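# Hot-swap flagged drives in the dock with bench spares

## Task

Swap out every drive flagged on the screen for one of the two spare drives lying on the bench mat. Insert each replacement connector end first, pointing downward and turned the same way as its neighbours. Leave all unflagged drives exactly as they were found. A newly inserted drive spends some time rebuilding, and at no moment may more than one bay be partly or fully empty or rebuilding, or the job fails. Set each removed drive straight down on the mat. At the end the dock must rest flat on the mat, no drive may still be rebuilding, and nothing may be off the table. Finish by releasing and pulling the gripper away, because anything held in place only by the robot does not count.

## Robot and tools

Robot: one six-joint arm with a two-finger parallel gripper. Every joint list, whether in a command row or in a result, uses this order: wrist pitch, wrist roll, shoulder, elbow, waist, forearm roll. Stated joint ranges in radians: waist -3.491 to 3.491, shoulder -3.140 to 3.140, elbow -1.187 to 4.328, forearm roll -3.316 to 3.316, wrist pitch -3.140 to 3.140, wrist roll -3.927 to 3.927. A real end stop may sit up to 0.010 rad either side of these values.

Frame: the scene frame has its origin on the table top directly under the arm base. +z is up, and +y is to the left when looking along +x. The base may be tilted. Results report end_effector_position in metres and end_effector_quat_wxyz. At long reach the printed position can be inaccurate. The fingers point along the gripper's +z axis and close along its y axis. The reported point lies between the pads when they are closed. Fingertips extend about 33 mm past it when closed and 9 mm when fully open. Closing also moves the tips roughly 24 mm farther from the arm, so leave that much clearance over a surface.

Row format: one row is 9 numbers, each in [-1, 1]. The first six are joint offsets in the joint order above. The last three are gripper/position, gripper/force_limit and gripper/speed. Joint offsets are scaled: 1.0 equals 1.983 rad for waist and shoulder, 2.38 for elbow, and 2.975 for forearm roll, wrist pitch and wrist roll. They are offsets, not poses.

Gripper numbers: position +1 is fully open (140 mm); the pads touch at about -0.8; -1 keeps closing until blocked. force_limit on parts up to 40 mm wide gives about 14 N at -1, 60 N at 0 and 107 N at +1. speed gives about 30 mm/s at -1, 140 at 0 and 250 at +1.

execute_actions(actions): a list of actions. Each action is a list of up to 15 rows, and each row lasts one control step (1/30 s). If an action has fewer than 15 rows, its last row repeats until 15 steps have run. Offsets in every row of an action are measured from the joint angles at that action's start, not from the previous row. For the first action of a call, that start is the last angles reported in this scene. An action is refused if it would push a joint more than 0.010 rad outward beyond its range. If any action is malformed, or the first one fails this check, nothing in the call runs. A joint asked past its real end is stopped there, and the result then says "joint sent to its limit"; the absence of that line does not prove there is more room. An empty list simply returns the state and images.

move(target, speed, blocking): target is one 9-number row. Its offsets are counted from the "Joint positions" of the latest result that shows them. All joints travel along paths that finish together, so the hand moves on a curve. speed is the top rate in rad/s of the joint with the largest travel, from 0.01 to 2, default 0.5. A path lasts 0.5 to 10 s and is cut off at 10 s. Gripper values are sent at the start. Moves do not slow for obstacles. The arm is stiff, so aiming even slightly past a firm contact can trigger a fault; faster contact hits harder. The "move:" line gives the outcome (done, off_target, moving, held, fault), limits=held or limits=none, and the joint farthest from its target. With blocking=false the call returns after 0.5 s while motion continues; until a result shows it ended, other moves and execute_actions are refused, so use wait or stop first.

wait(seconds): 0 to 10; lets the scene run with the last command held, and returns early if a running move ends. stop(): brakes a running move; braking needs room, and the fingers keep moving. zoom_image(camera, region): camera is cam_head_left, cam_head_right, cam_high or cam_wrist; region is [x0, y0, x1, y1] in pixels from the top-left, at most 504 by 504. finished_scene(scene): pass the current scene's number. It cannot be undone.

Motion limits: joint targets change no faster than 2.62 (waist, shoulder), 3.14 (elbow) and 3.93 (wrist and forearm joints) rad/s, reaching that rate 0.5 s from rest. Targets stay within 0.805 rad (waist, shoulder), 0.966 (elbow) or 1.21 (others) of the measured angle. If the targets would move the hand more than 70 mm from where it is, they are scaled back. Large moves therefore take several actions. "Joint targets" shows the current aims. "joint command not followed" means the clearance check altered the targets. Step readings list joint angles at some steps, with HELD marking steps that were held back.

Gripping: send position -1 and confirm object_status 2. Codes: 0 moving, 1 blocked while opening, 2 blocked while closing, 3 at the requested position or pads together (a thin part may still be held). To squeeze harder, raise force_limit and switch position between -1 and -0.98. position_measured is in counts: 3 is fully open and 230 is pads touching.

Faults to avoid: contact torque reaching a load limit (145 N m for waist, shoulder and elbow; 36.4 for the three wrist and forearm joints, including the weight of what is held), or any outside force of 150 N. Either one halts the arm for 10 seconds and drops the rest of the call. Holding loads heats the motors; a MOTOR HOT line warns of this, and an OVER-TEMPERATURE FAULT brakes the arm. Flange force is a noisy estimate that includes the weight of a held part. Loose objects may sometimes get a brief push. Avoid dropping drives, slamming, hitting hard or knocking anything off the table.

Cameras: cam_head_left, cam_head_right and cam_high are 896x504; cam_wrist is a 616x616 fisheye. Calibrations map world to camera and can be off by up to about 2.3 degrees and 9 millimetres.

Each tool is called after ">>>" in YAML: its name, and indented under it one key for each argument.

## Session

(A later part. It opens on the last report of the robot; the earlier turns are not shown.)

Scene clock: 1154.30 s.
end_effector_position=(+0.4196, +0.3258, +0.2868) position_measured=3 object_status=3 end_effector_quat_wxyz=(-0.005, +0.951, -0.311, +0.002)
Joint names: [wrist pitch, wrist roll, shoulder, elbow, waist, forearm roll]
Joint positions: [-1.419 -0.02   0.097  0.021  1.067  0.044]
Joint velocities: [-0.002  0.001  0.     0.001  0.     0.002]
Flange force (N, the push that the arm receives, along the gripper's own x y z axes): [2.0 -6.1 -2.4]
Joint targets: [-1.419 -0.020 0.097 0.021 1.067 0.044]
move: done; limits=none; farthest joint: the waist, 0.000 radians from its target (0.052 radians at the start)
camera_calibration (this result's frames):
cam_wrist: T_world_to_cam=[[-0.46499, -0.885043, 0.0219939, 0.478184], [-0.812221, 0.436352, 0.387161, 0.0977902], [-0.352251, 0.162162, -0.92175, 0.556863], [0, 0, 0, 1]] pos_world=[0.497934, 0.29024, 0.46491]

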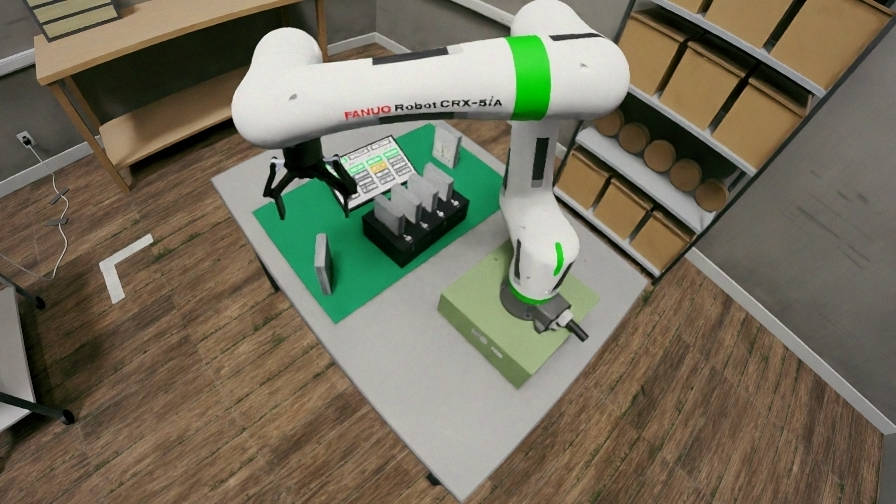

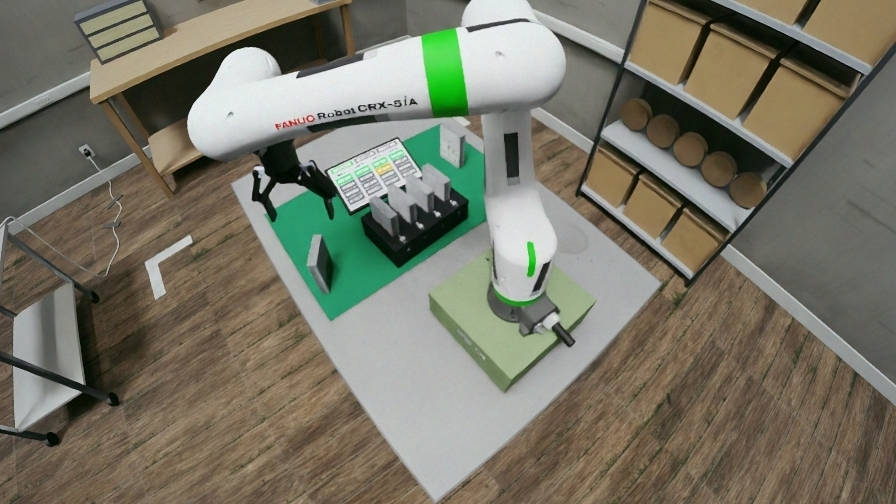

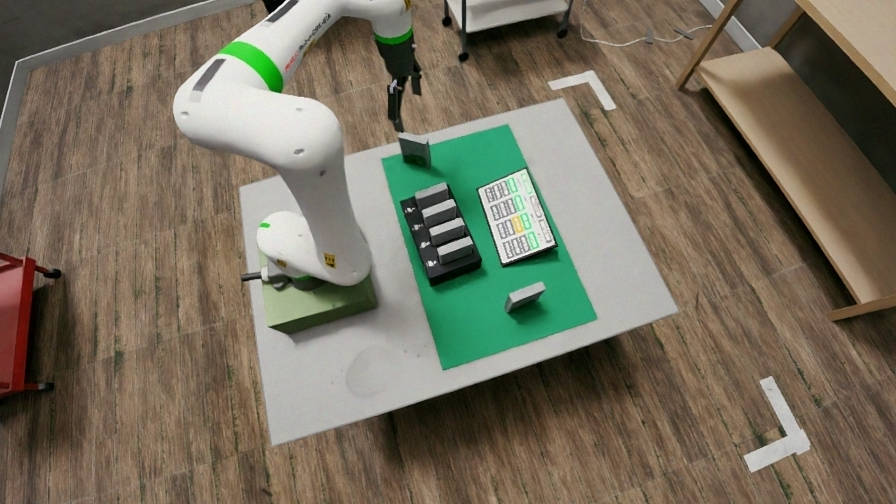

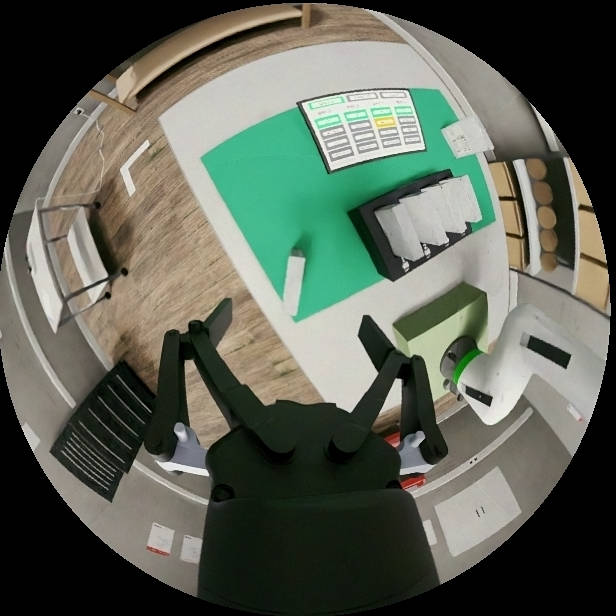

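>>> move:
  target: [0.003,0.467,-0.125,-0.115,-0.336,-0.015,-1,0,0]
  speed: 0.9

>>> move:
  target: [0.058,-0.005,-0.0777,-0.129,0.01,0,-1,0,0]
  speed: 0.4

Scene clock: 1161.67 s.
end_effector_position=(+0.4210, -0.0098, +0.2758) position_measured=233 object_status=3 end_effector_quat_wxyz=(+0.005, +0.999, +0.043, -0.009)
Joint names: [wrist pitch, wrist roll, shoulder, elbow, waist, forearm roll]
Joint positions: [-1.41   1.37  -0.151 -0.252  0.4   -0.   ]
Joint velocities: [ 0.     0.    -0.    -0.001 -0.    -0.001]
Flange force (N, the push that the arm receives, along the gripper's own x y z axes): [12.8 6.1 -1.5]
Joint targets: [-1.410 1.370 -0.151 -0.252 0.400 -0.000]
move: done; limits=none; farthest joint: the waist, 0.000 radians from its target (0.666 radians at the start)
camera_calibration (this result's frames):
cam_wrist: T_world_to_cam=[[0.232873, -0.971717, 0.0391996, -0.117292], [-0.892276, -0.197456, 0.406024, 0.271998], [-0.3868, -0.129529, -0.913021, 0.610887], [0, 0, 0, 1]] pos_world=[0.506302, 0.018861, 0.451913]

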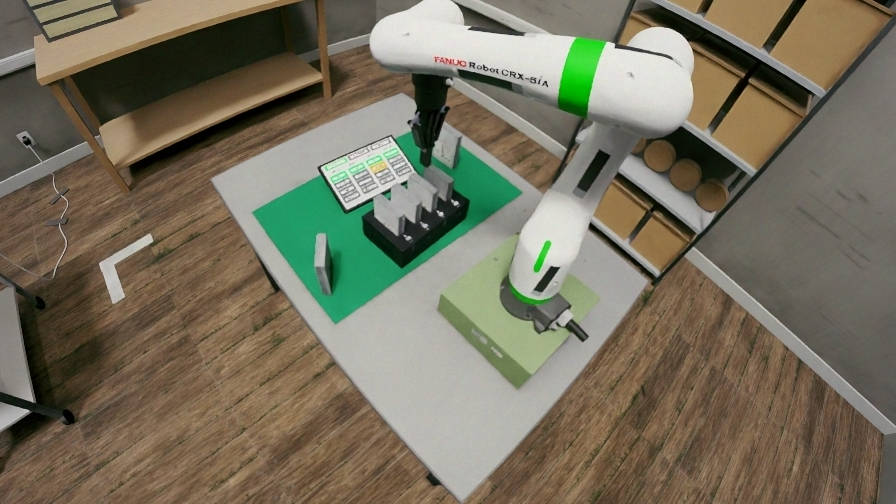

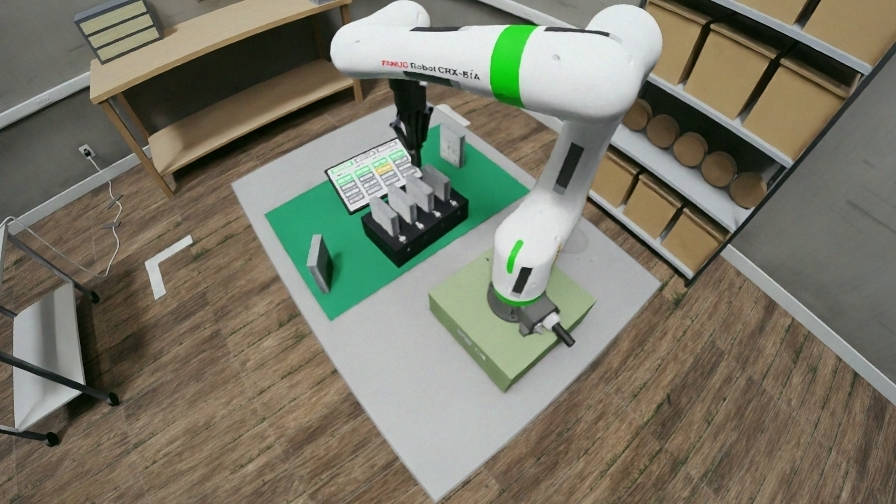

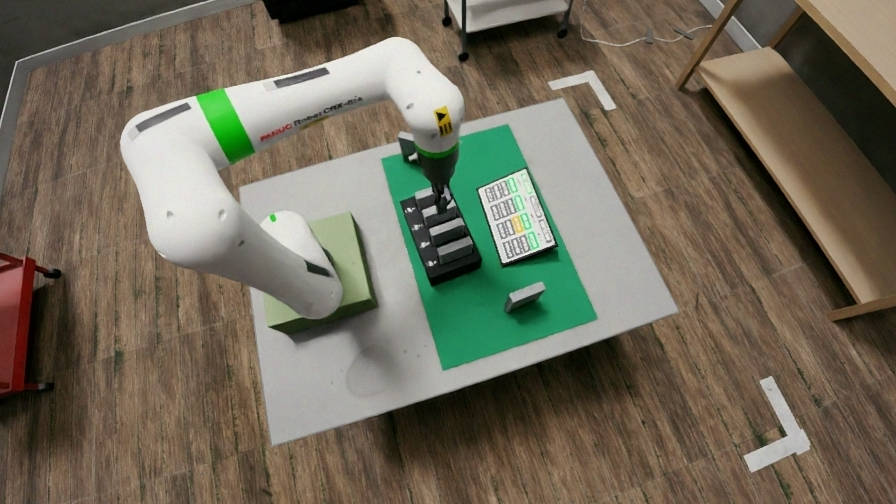

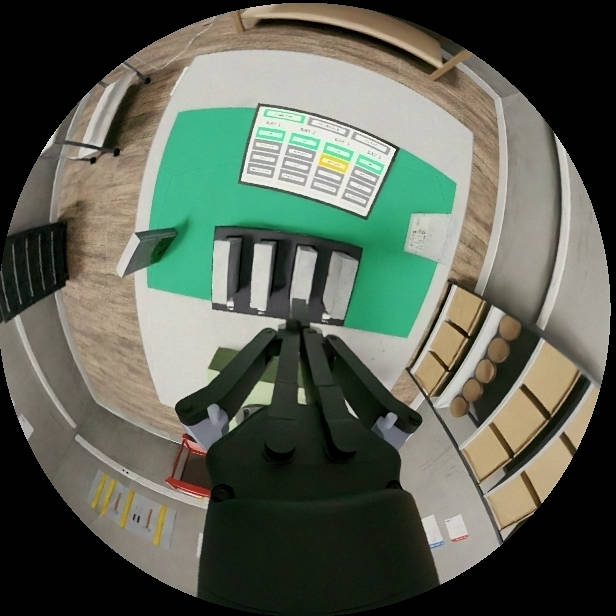

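Scene clock: 1162.80 s.
end_effector_position=(+0.3526, -0.0238, +0.2025) position_measured=233 object_status=3 end_effector_quat_wxyz=(+0.002, +0.999, +0.046, +0.001)
Joint names: [wrist pitch, wrist roll, shoulder, elbow, waist, forearm roll]
Joint positions: [-1.238  1.355 -0.305 -0.559  0.42  -0.   ]
Joint velocities: [ 0.002  0.001 -0.    -0.002 -0.    -0.001]
Flange force (N, the push that the arm receives, along the gripper's own x y z axes): [12.3 4.3 -0.5]
Joint targets: [-1.238 1.355 -0.305 -0.559 0.420 -0.000]
move: done; limits=none; farthest joint: the waist, 0.000 radians from its target (0.020 radians at the start)
camera_calibration (this result's frames):
cam_wrist: T_world_to_cam=[[0.236974, -0.970828, 0.0365583, -0.11302], [-0.898555, -0.204715, 0.388189, 0.243597], [-0.369381, -0.12484, -0.920854, 0.51129], [0, 0, 0, 1]] pos_world=[0.434529, 0.00397468, 0.380394]

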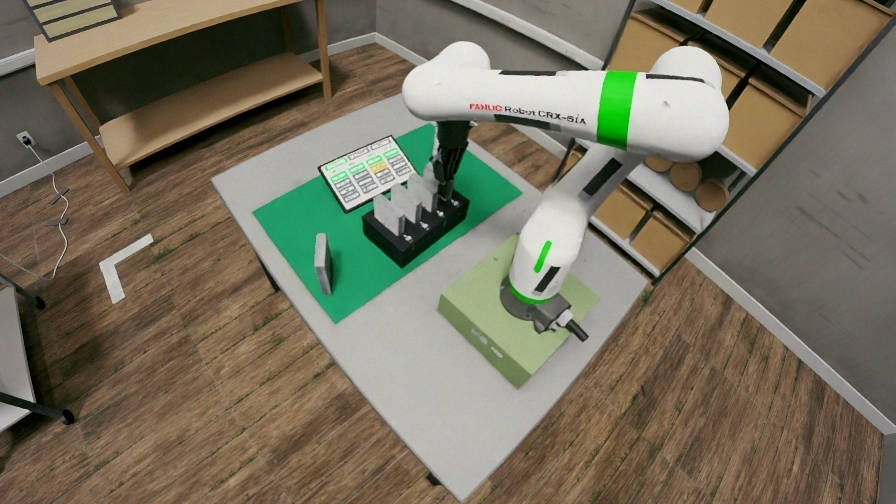

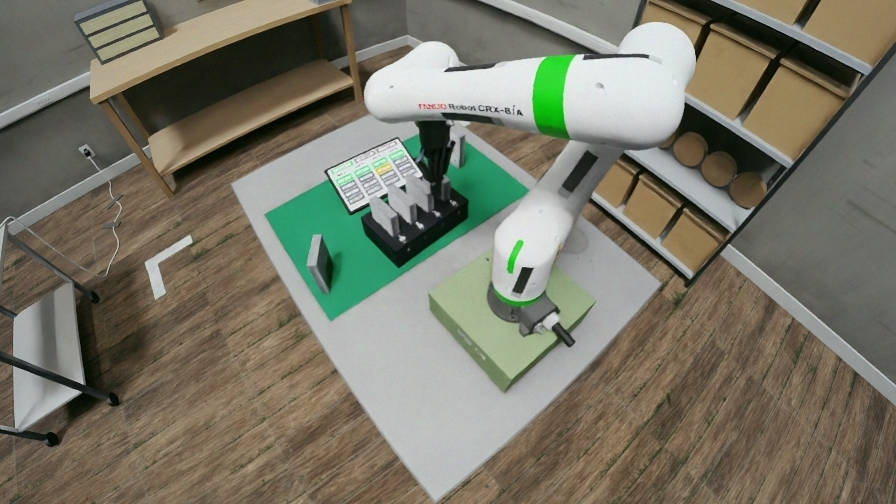

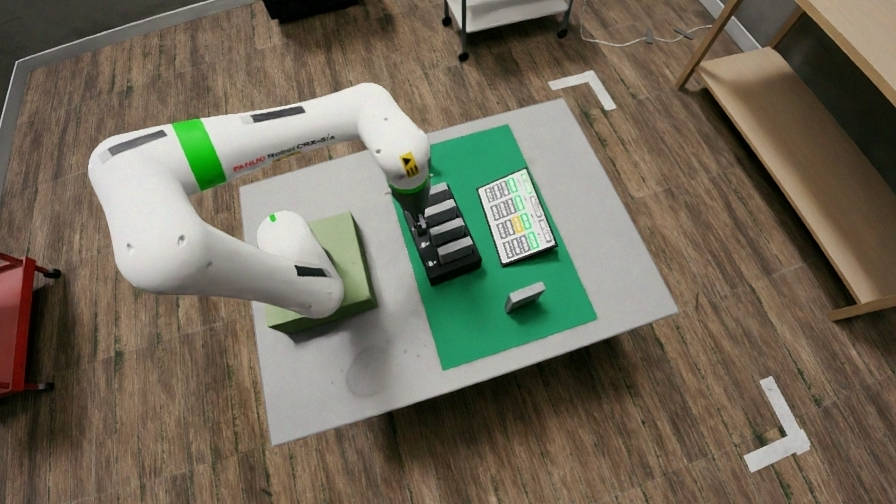

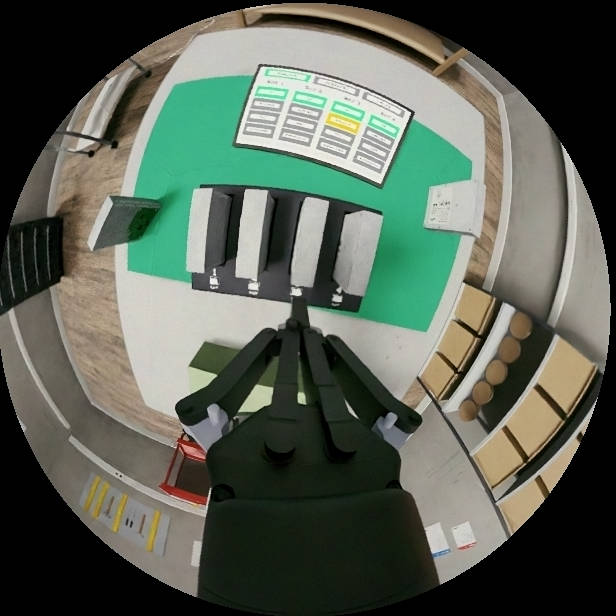

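>>> move:
  target: [0.054,-0.0094,0.0227,-0.049,0.0136,0,-1,0,0]
  speed: 0.2

>>> zoom_image:
  camera: "cam_wrist"
  region: [180,150,430,400]

Scene clock: 1168.73 s.
end_effector_position=(+0.3436, -0.0180, +0.1424) position_measured=233 object_status=3 end_effector_quat_wxyz=(+0.001, +0.999, +0.045, -0.000)
Joint names: [wrist pitch, wrist roll, shoulder, elbow, waist, forearm roll]
Joint positions: [-1.077  1.327 -0.26  -0.676  0.447 -0.   ]
Joint velocities: [ 0.     0.    -0.    -0.001  0.     0.   ]
Flange force (N, the push that the arm receives, along the gripper's own x y z axes): [6.2 0.5 -2.7]
Joint targets: [-1.077 1.327 -0.260 -0.676 0.447 -0.000]
move: done; limits=none; farthest joint: the waist, 0.000 radians from its target (0.027 radians at the start)
camera_calibration (this result's frames):
cam_wrist: T_world_to_cam=[[0.235943, -0.971151, 0.0345935, -0.102412], [-0.898162, -0.204343, 0.389294, 0.259756], [-0.370994, -0.122922, -0.920464, 0.453854], [0, 0, 0, 1]] pos_world=[0.425844, 0.00940998, 0.320178]

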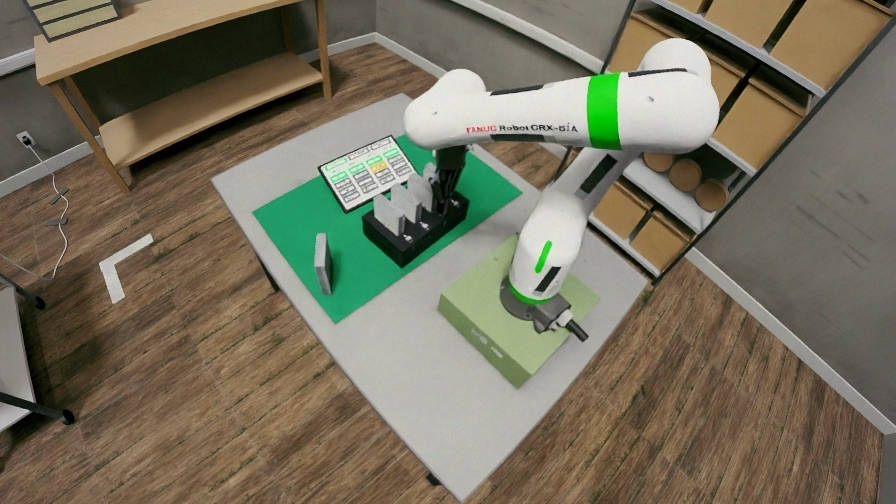

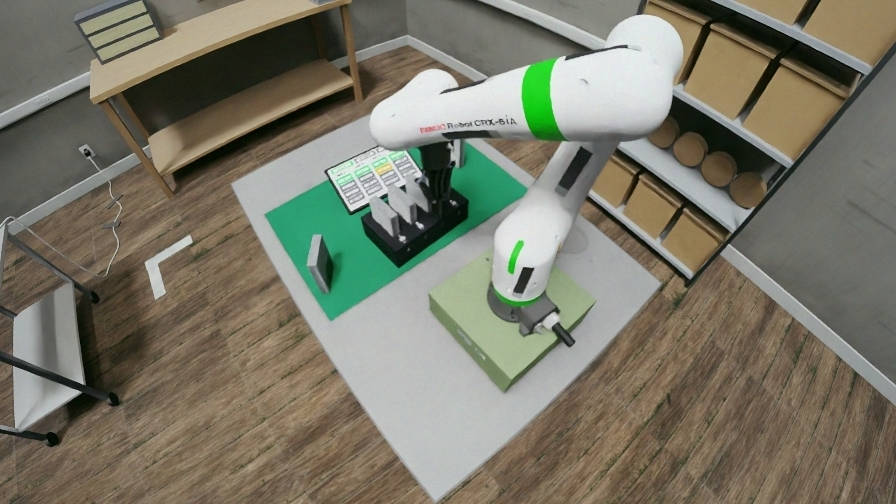

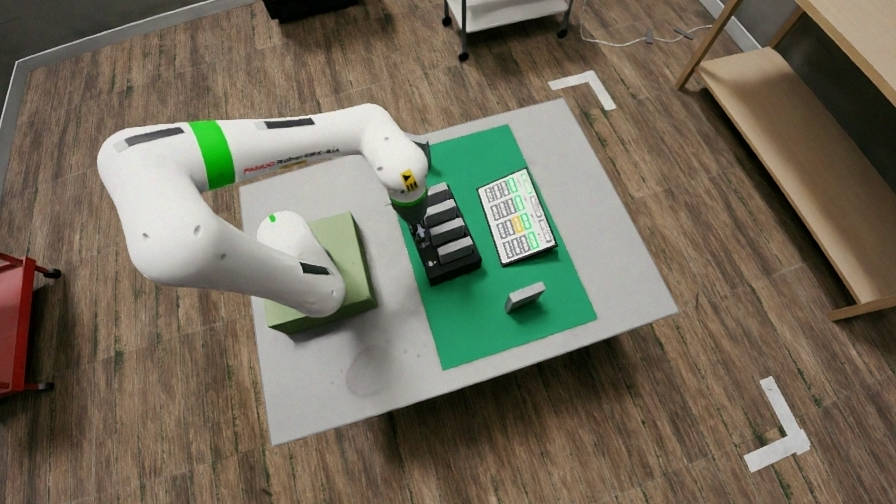

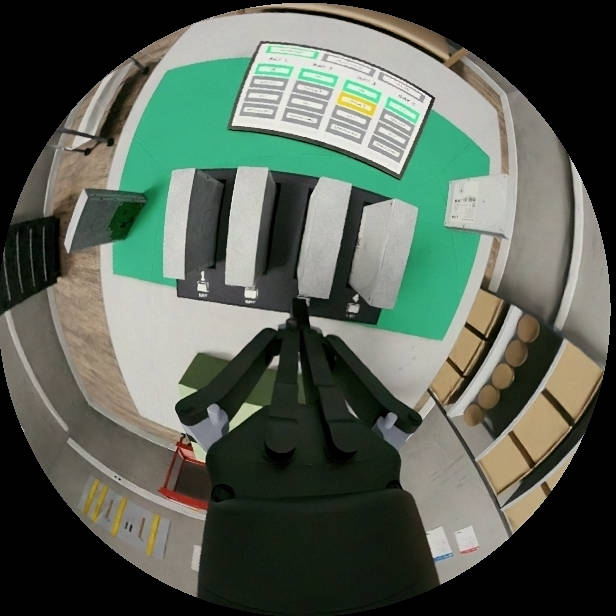

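Region (180, 150, 430, 400) of cam_wrist's 616x616 image, scaled by 2.016, with more detail than that image has.

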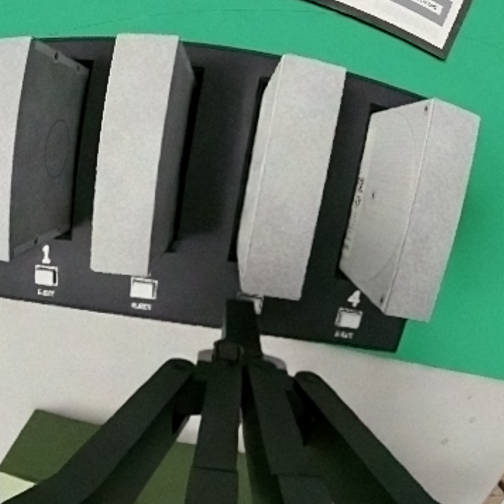

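>>> move:
  target: [0.0114,0,0.005,-0.0105,0,0,-1,0,0]
  speed: 0.05

>>> execute_actions:
  actions:
    - [[0.003,0,0.0021,-0.002,0,0,-1,0,0]]
    - [[0.003,0,0.0021,-0.002,0,0,-1,0,0]]

Scene clock: 1173.97 s.
end_effector_position=(+0.3401, -0.0192, +0.1300) position_measured=233 object_status=3 end_effector_quat_wxyz=(+0.001, +0.999, +0.045, -0.001)
Joint names: [wrist pitch, wrist roll, shoulder, elbow, waist, forearm roll]
Joint positions: [-1.043  1.327 -0.25  -0.701  0.447 -0.   ]
Joint velocities: [ 0.    -0.    -0.     0.     0.    -0.001]
Flange force (N, the push that the arm receives, along the gripper's own x y z axes): [7.0 2.6 -1.5]
Joint targets: [-1.043 1.327 -0.250 -0.701 0.447 -0.000]
move: done; limits=none; farthest joint: the waist, 0.000 radians from its target (0.000 radians at the start)
camera_calibration (this result's frames):
cam_wrist: T_world_to_cam=[[0.235955, -0.971145, 0.0346732, -0.102377], [-0.897799, -0.204203, 0.390204, 0.260943], [-0.371864, -0.1232, -0.920075, 0.44126], [0, 0, 0, 1]] pos_world=[0.422519, 0.00822507, 0.307721]

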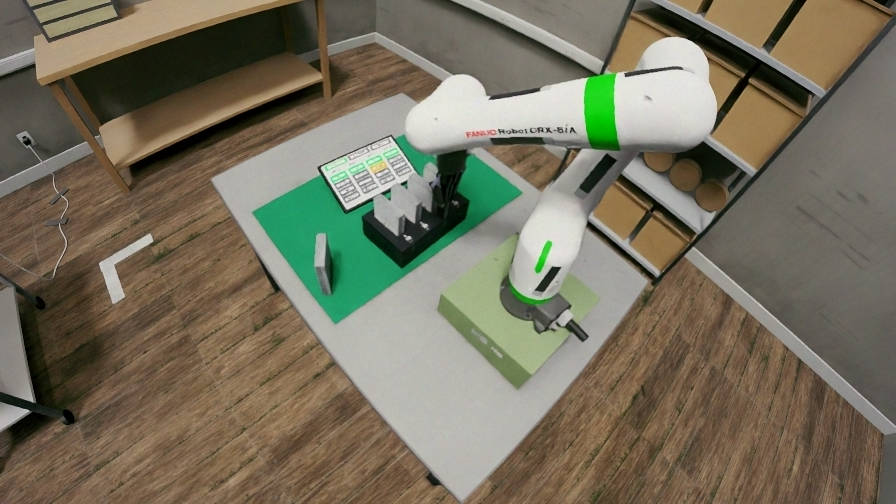

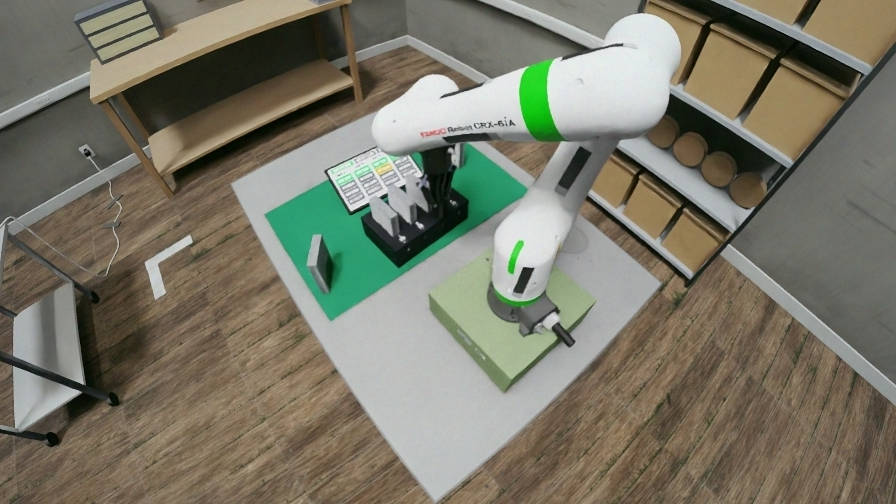

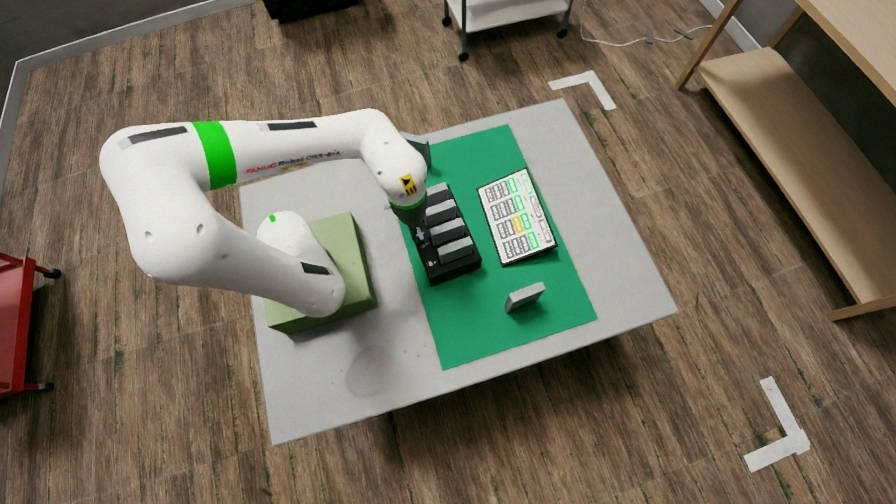

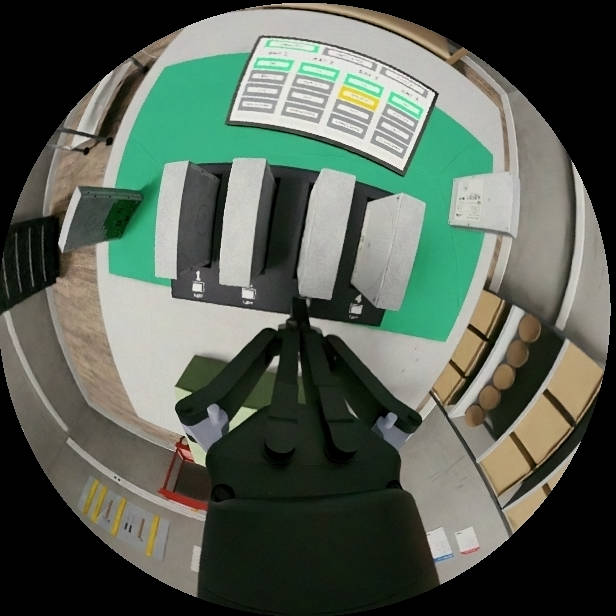

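Scene clock: 1174.97 s.
end_effector_position=(+0.3396, -0.0194, +0.1240) position_measured=233 object_status=3 end_effector_quat_wxyz=(+0.001, +0.999, +0.045, -0.001)
Joint names: [wrist pitch, wrist roll, shoulder, elbow, waist, forearm roll]
Joint positions: [-1.025  1.327 -0.241 -0.711  0.447 -0.   ]
Joint velocities: [-0.001 -0.002  0.    -0.001  0.    -0.002]
Flange force (N, the push that the arm receives, along the gripper's own x y z axes): [4.4 2.3 -4.6]
Flange force at the end of the 1st action (N, along the gripper's axes at the end of the call): [9.3 2.1 -1.8]
Joint targets: [-1.025 1.327 -0.241 -0.711 0.447 -0.000]
Step readings (joint positions; steps 1 to 15: 1st action; 16 to 30: 2nd action):
0: [-1.043 1.327 -0.250 -0.701 0.447 -0.000]
1: [-1.043 1.327 -0.250 -0.701 0.447 -0.000]
2: [-1.040 1.327 -0.248 -0.703 0.447 -0.000]
4: [-1.034 1.327 -0.246 -0.706 0.447 -0.000]
8: [-1.034 1.327 -0.246 -0.706 0.447 -0.000]
15: [-1.034 1.327 -0.246 -0.706 0.447 -0.000]
16: [-1.034 1.327 -0.246 -0.706 0.447 -0.000]
17: [-1.031 1.327 -0.244 -0.707 0.447 -0.000]
19: [-1.025 1.327 -0.242 -0.710 0.447 -0.000]
23: [-1.025 1.327 -0.241 -0.710 0.447 -0.000]
30: Joint positions above
camera_calibration (this result's frames):
cam_wrist: T_world_to_cam=[[0.235939, -0.97115, 0.0346601, -0.102225], [-0.897778, -0.204185, 0.390259, 0.262746], [-0.371923, -0.123194, -0.920052, 0.435484], [0, 0, 0, 1]] pos_world=[0.421973, 0.00802183, 0.301672]

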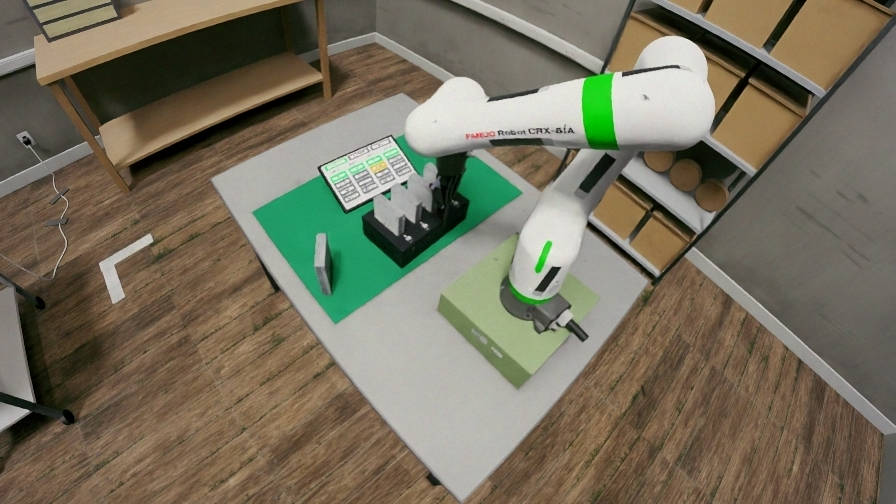

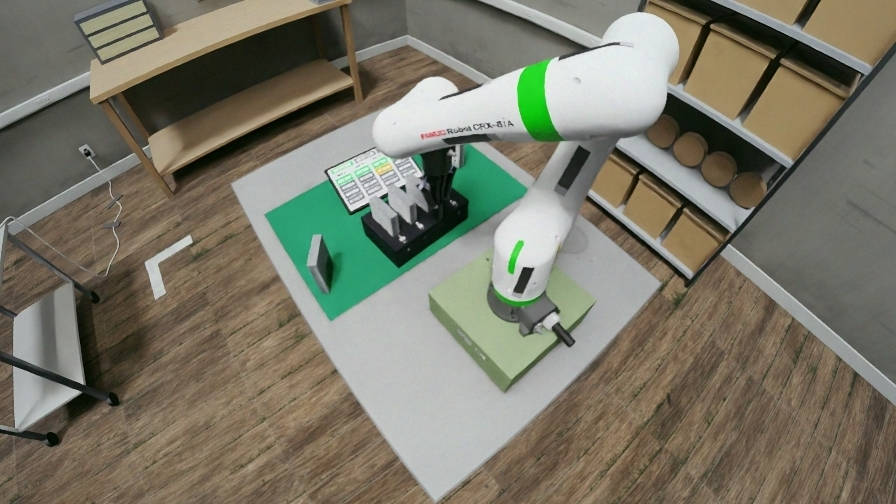

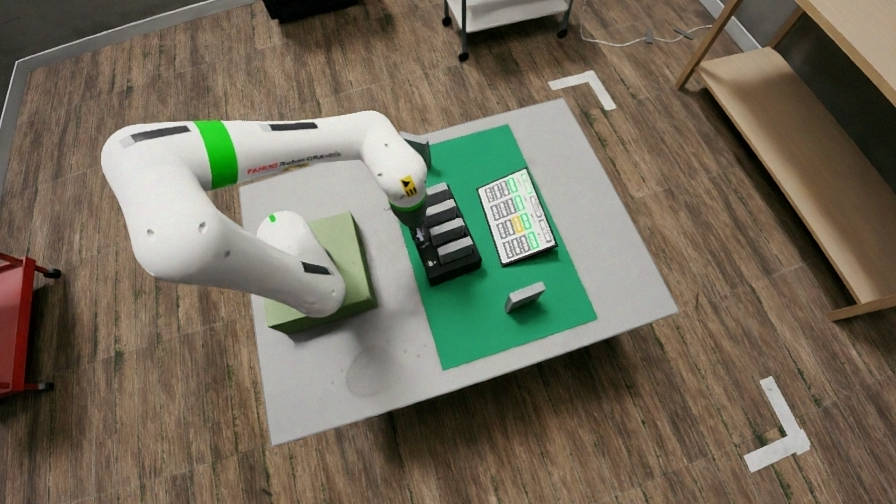

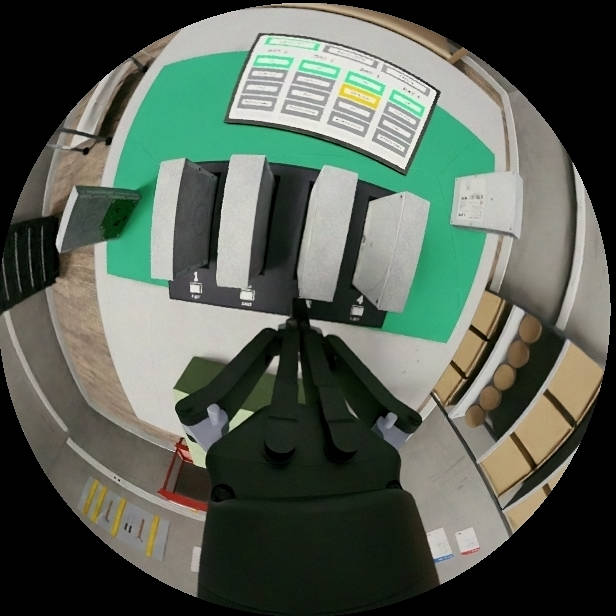

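>>> zoom_image:
  camera: "cam_wrist"
  region: [170,250,390,350]

>>> execute_actions:
  actions:
    - [[0.002,0,0.0014,-0.0013,0,0,-1,0,0]]

Region (170, 250, 390, 350) of cam_wrist's 616x616 image, scaled by 2.291, with more detail than that image has; it fills the top 229 rows of this view, and the rest is white.

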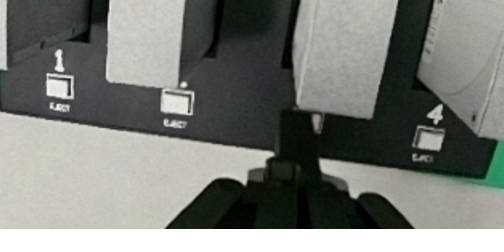

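Scene clock: 1178.27 s.
end_effector_position=(+0.3394, -0.0195, +0.1220) position_measured=233 object_status=3 end_effector_quat_wxyz=(+0.001, +0.999, +0.045, -0.001)
Joint names: [wrist pitch, wrist roll, shoulder, elbow, waist, forearm roll]
Joint positions: [-1.019  1.327 -0.239 -0.714  0.447 -0.   ]
Joint velocities: [-0.001  0.    -0.     0.001 -0.    -0.002]
Flange force (N, the push that the arm receives, along the gripper's own x y z axes): [2.5 -4.4 -12.2]
Joint targets: [-1.019 1.327 -0.239 -0.714 0.447 -0.000]
Step readings (joint positions):
0: [-1.025 1.327 -0.241 -0.711 0.447 -0.000]
1: [-1.025 1.327 -0.241 -0.711 0.447 -0.000]
2: [-1.023 1.327 -0.240 -0.712 0.447 -0.000]
4: [-1.020 1.327 -0.239 -0.714 0.447 -0.000]
8: [-1.019 1.327 -0.239 -0.714 0.447 -0.000]
15: Joint positions above
camera_calibration (this result's frames):
cam_wrist: T_world_to_cam=[[0.235942, -0.971149, 0.0346547, -0.102177], [-0.897801, -0.204198, 0.390201, 0.263376], [-0.371867, -0.123178, -0.920077, 0.433556], [0, 0, 0, 1]] pos_world=[0.421792, 0.00795622, 0.299676]

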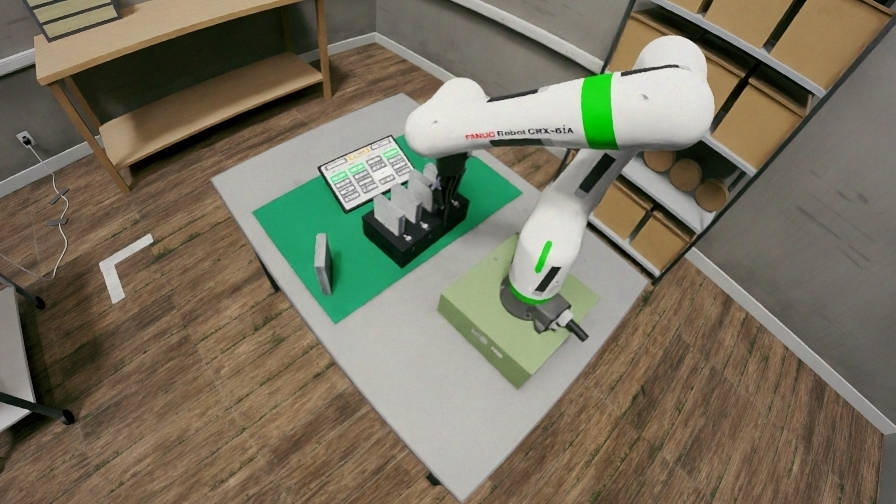

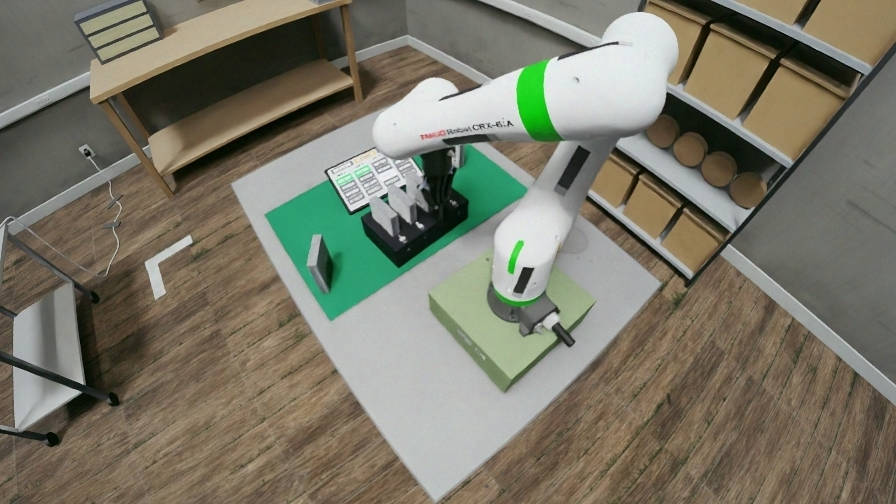

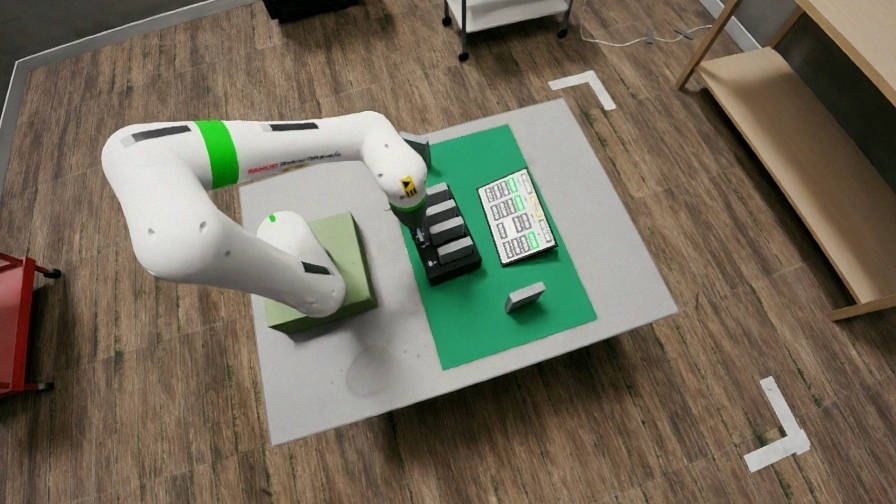

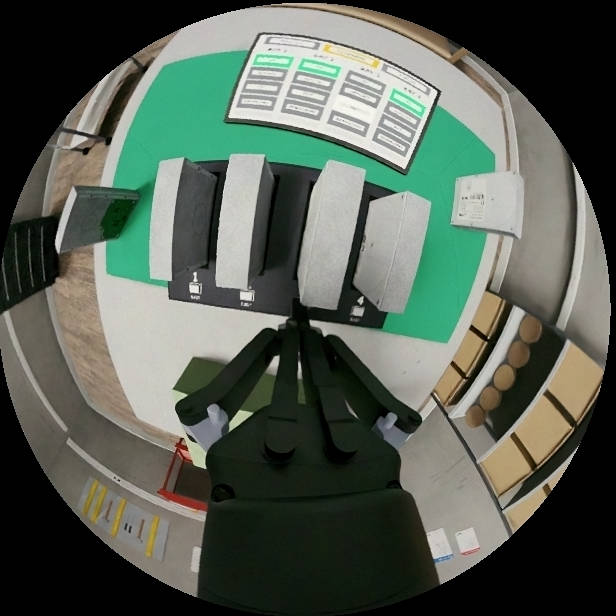

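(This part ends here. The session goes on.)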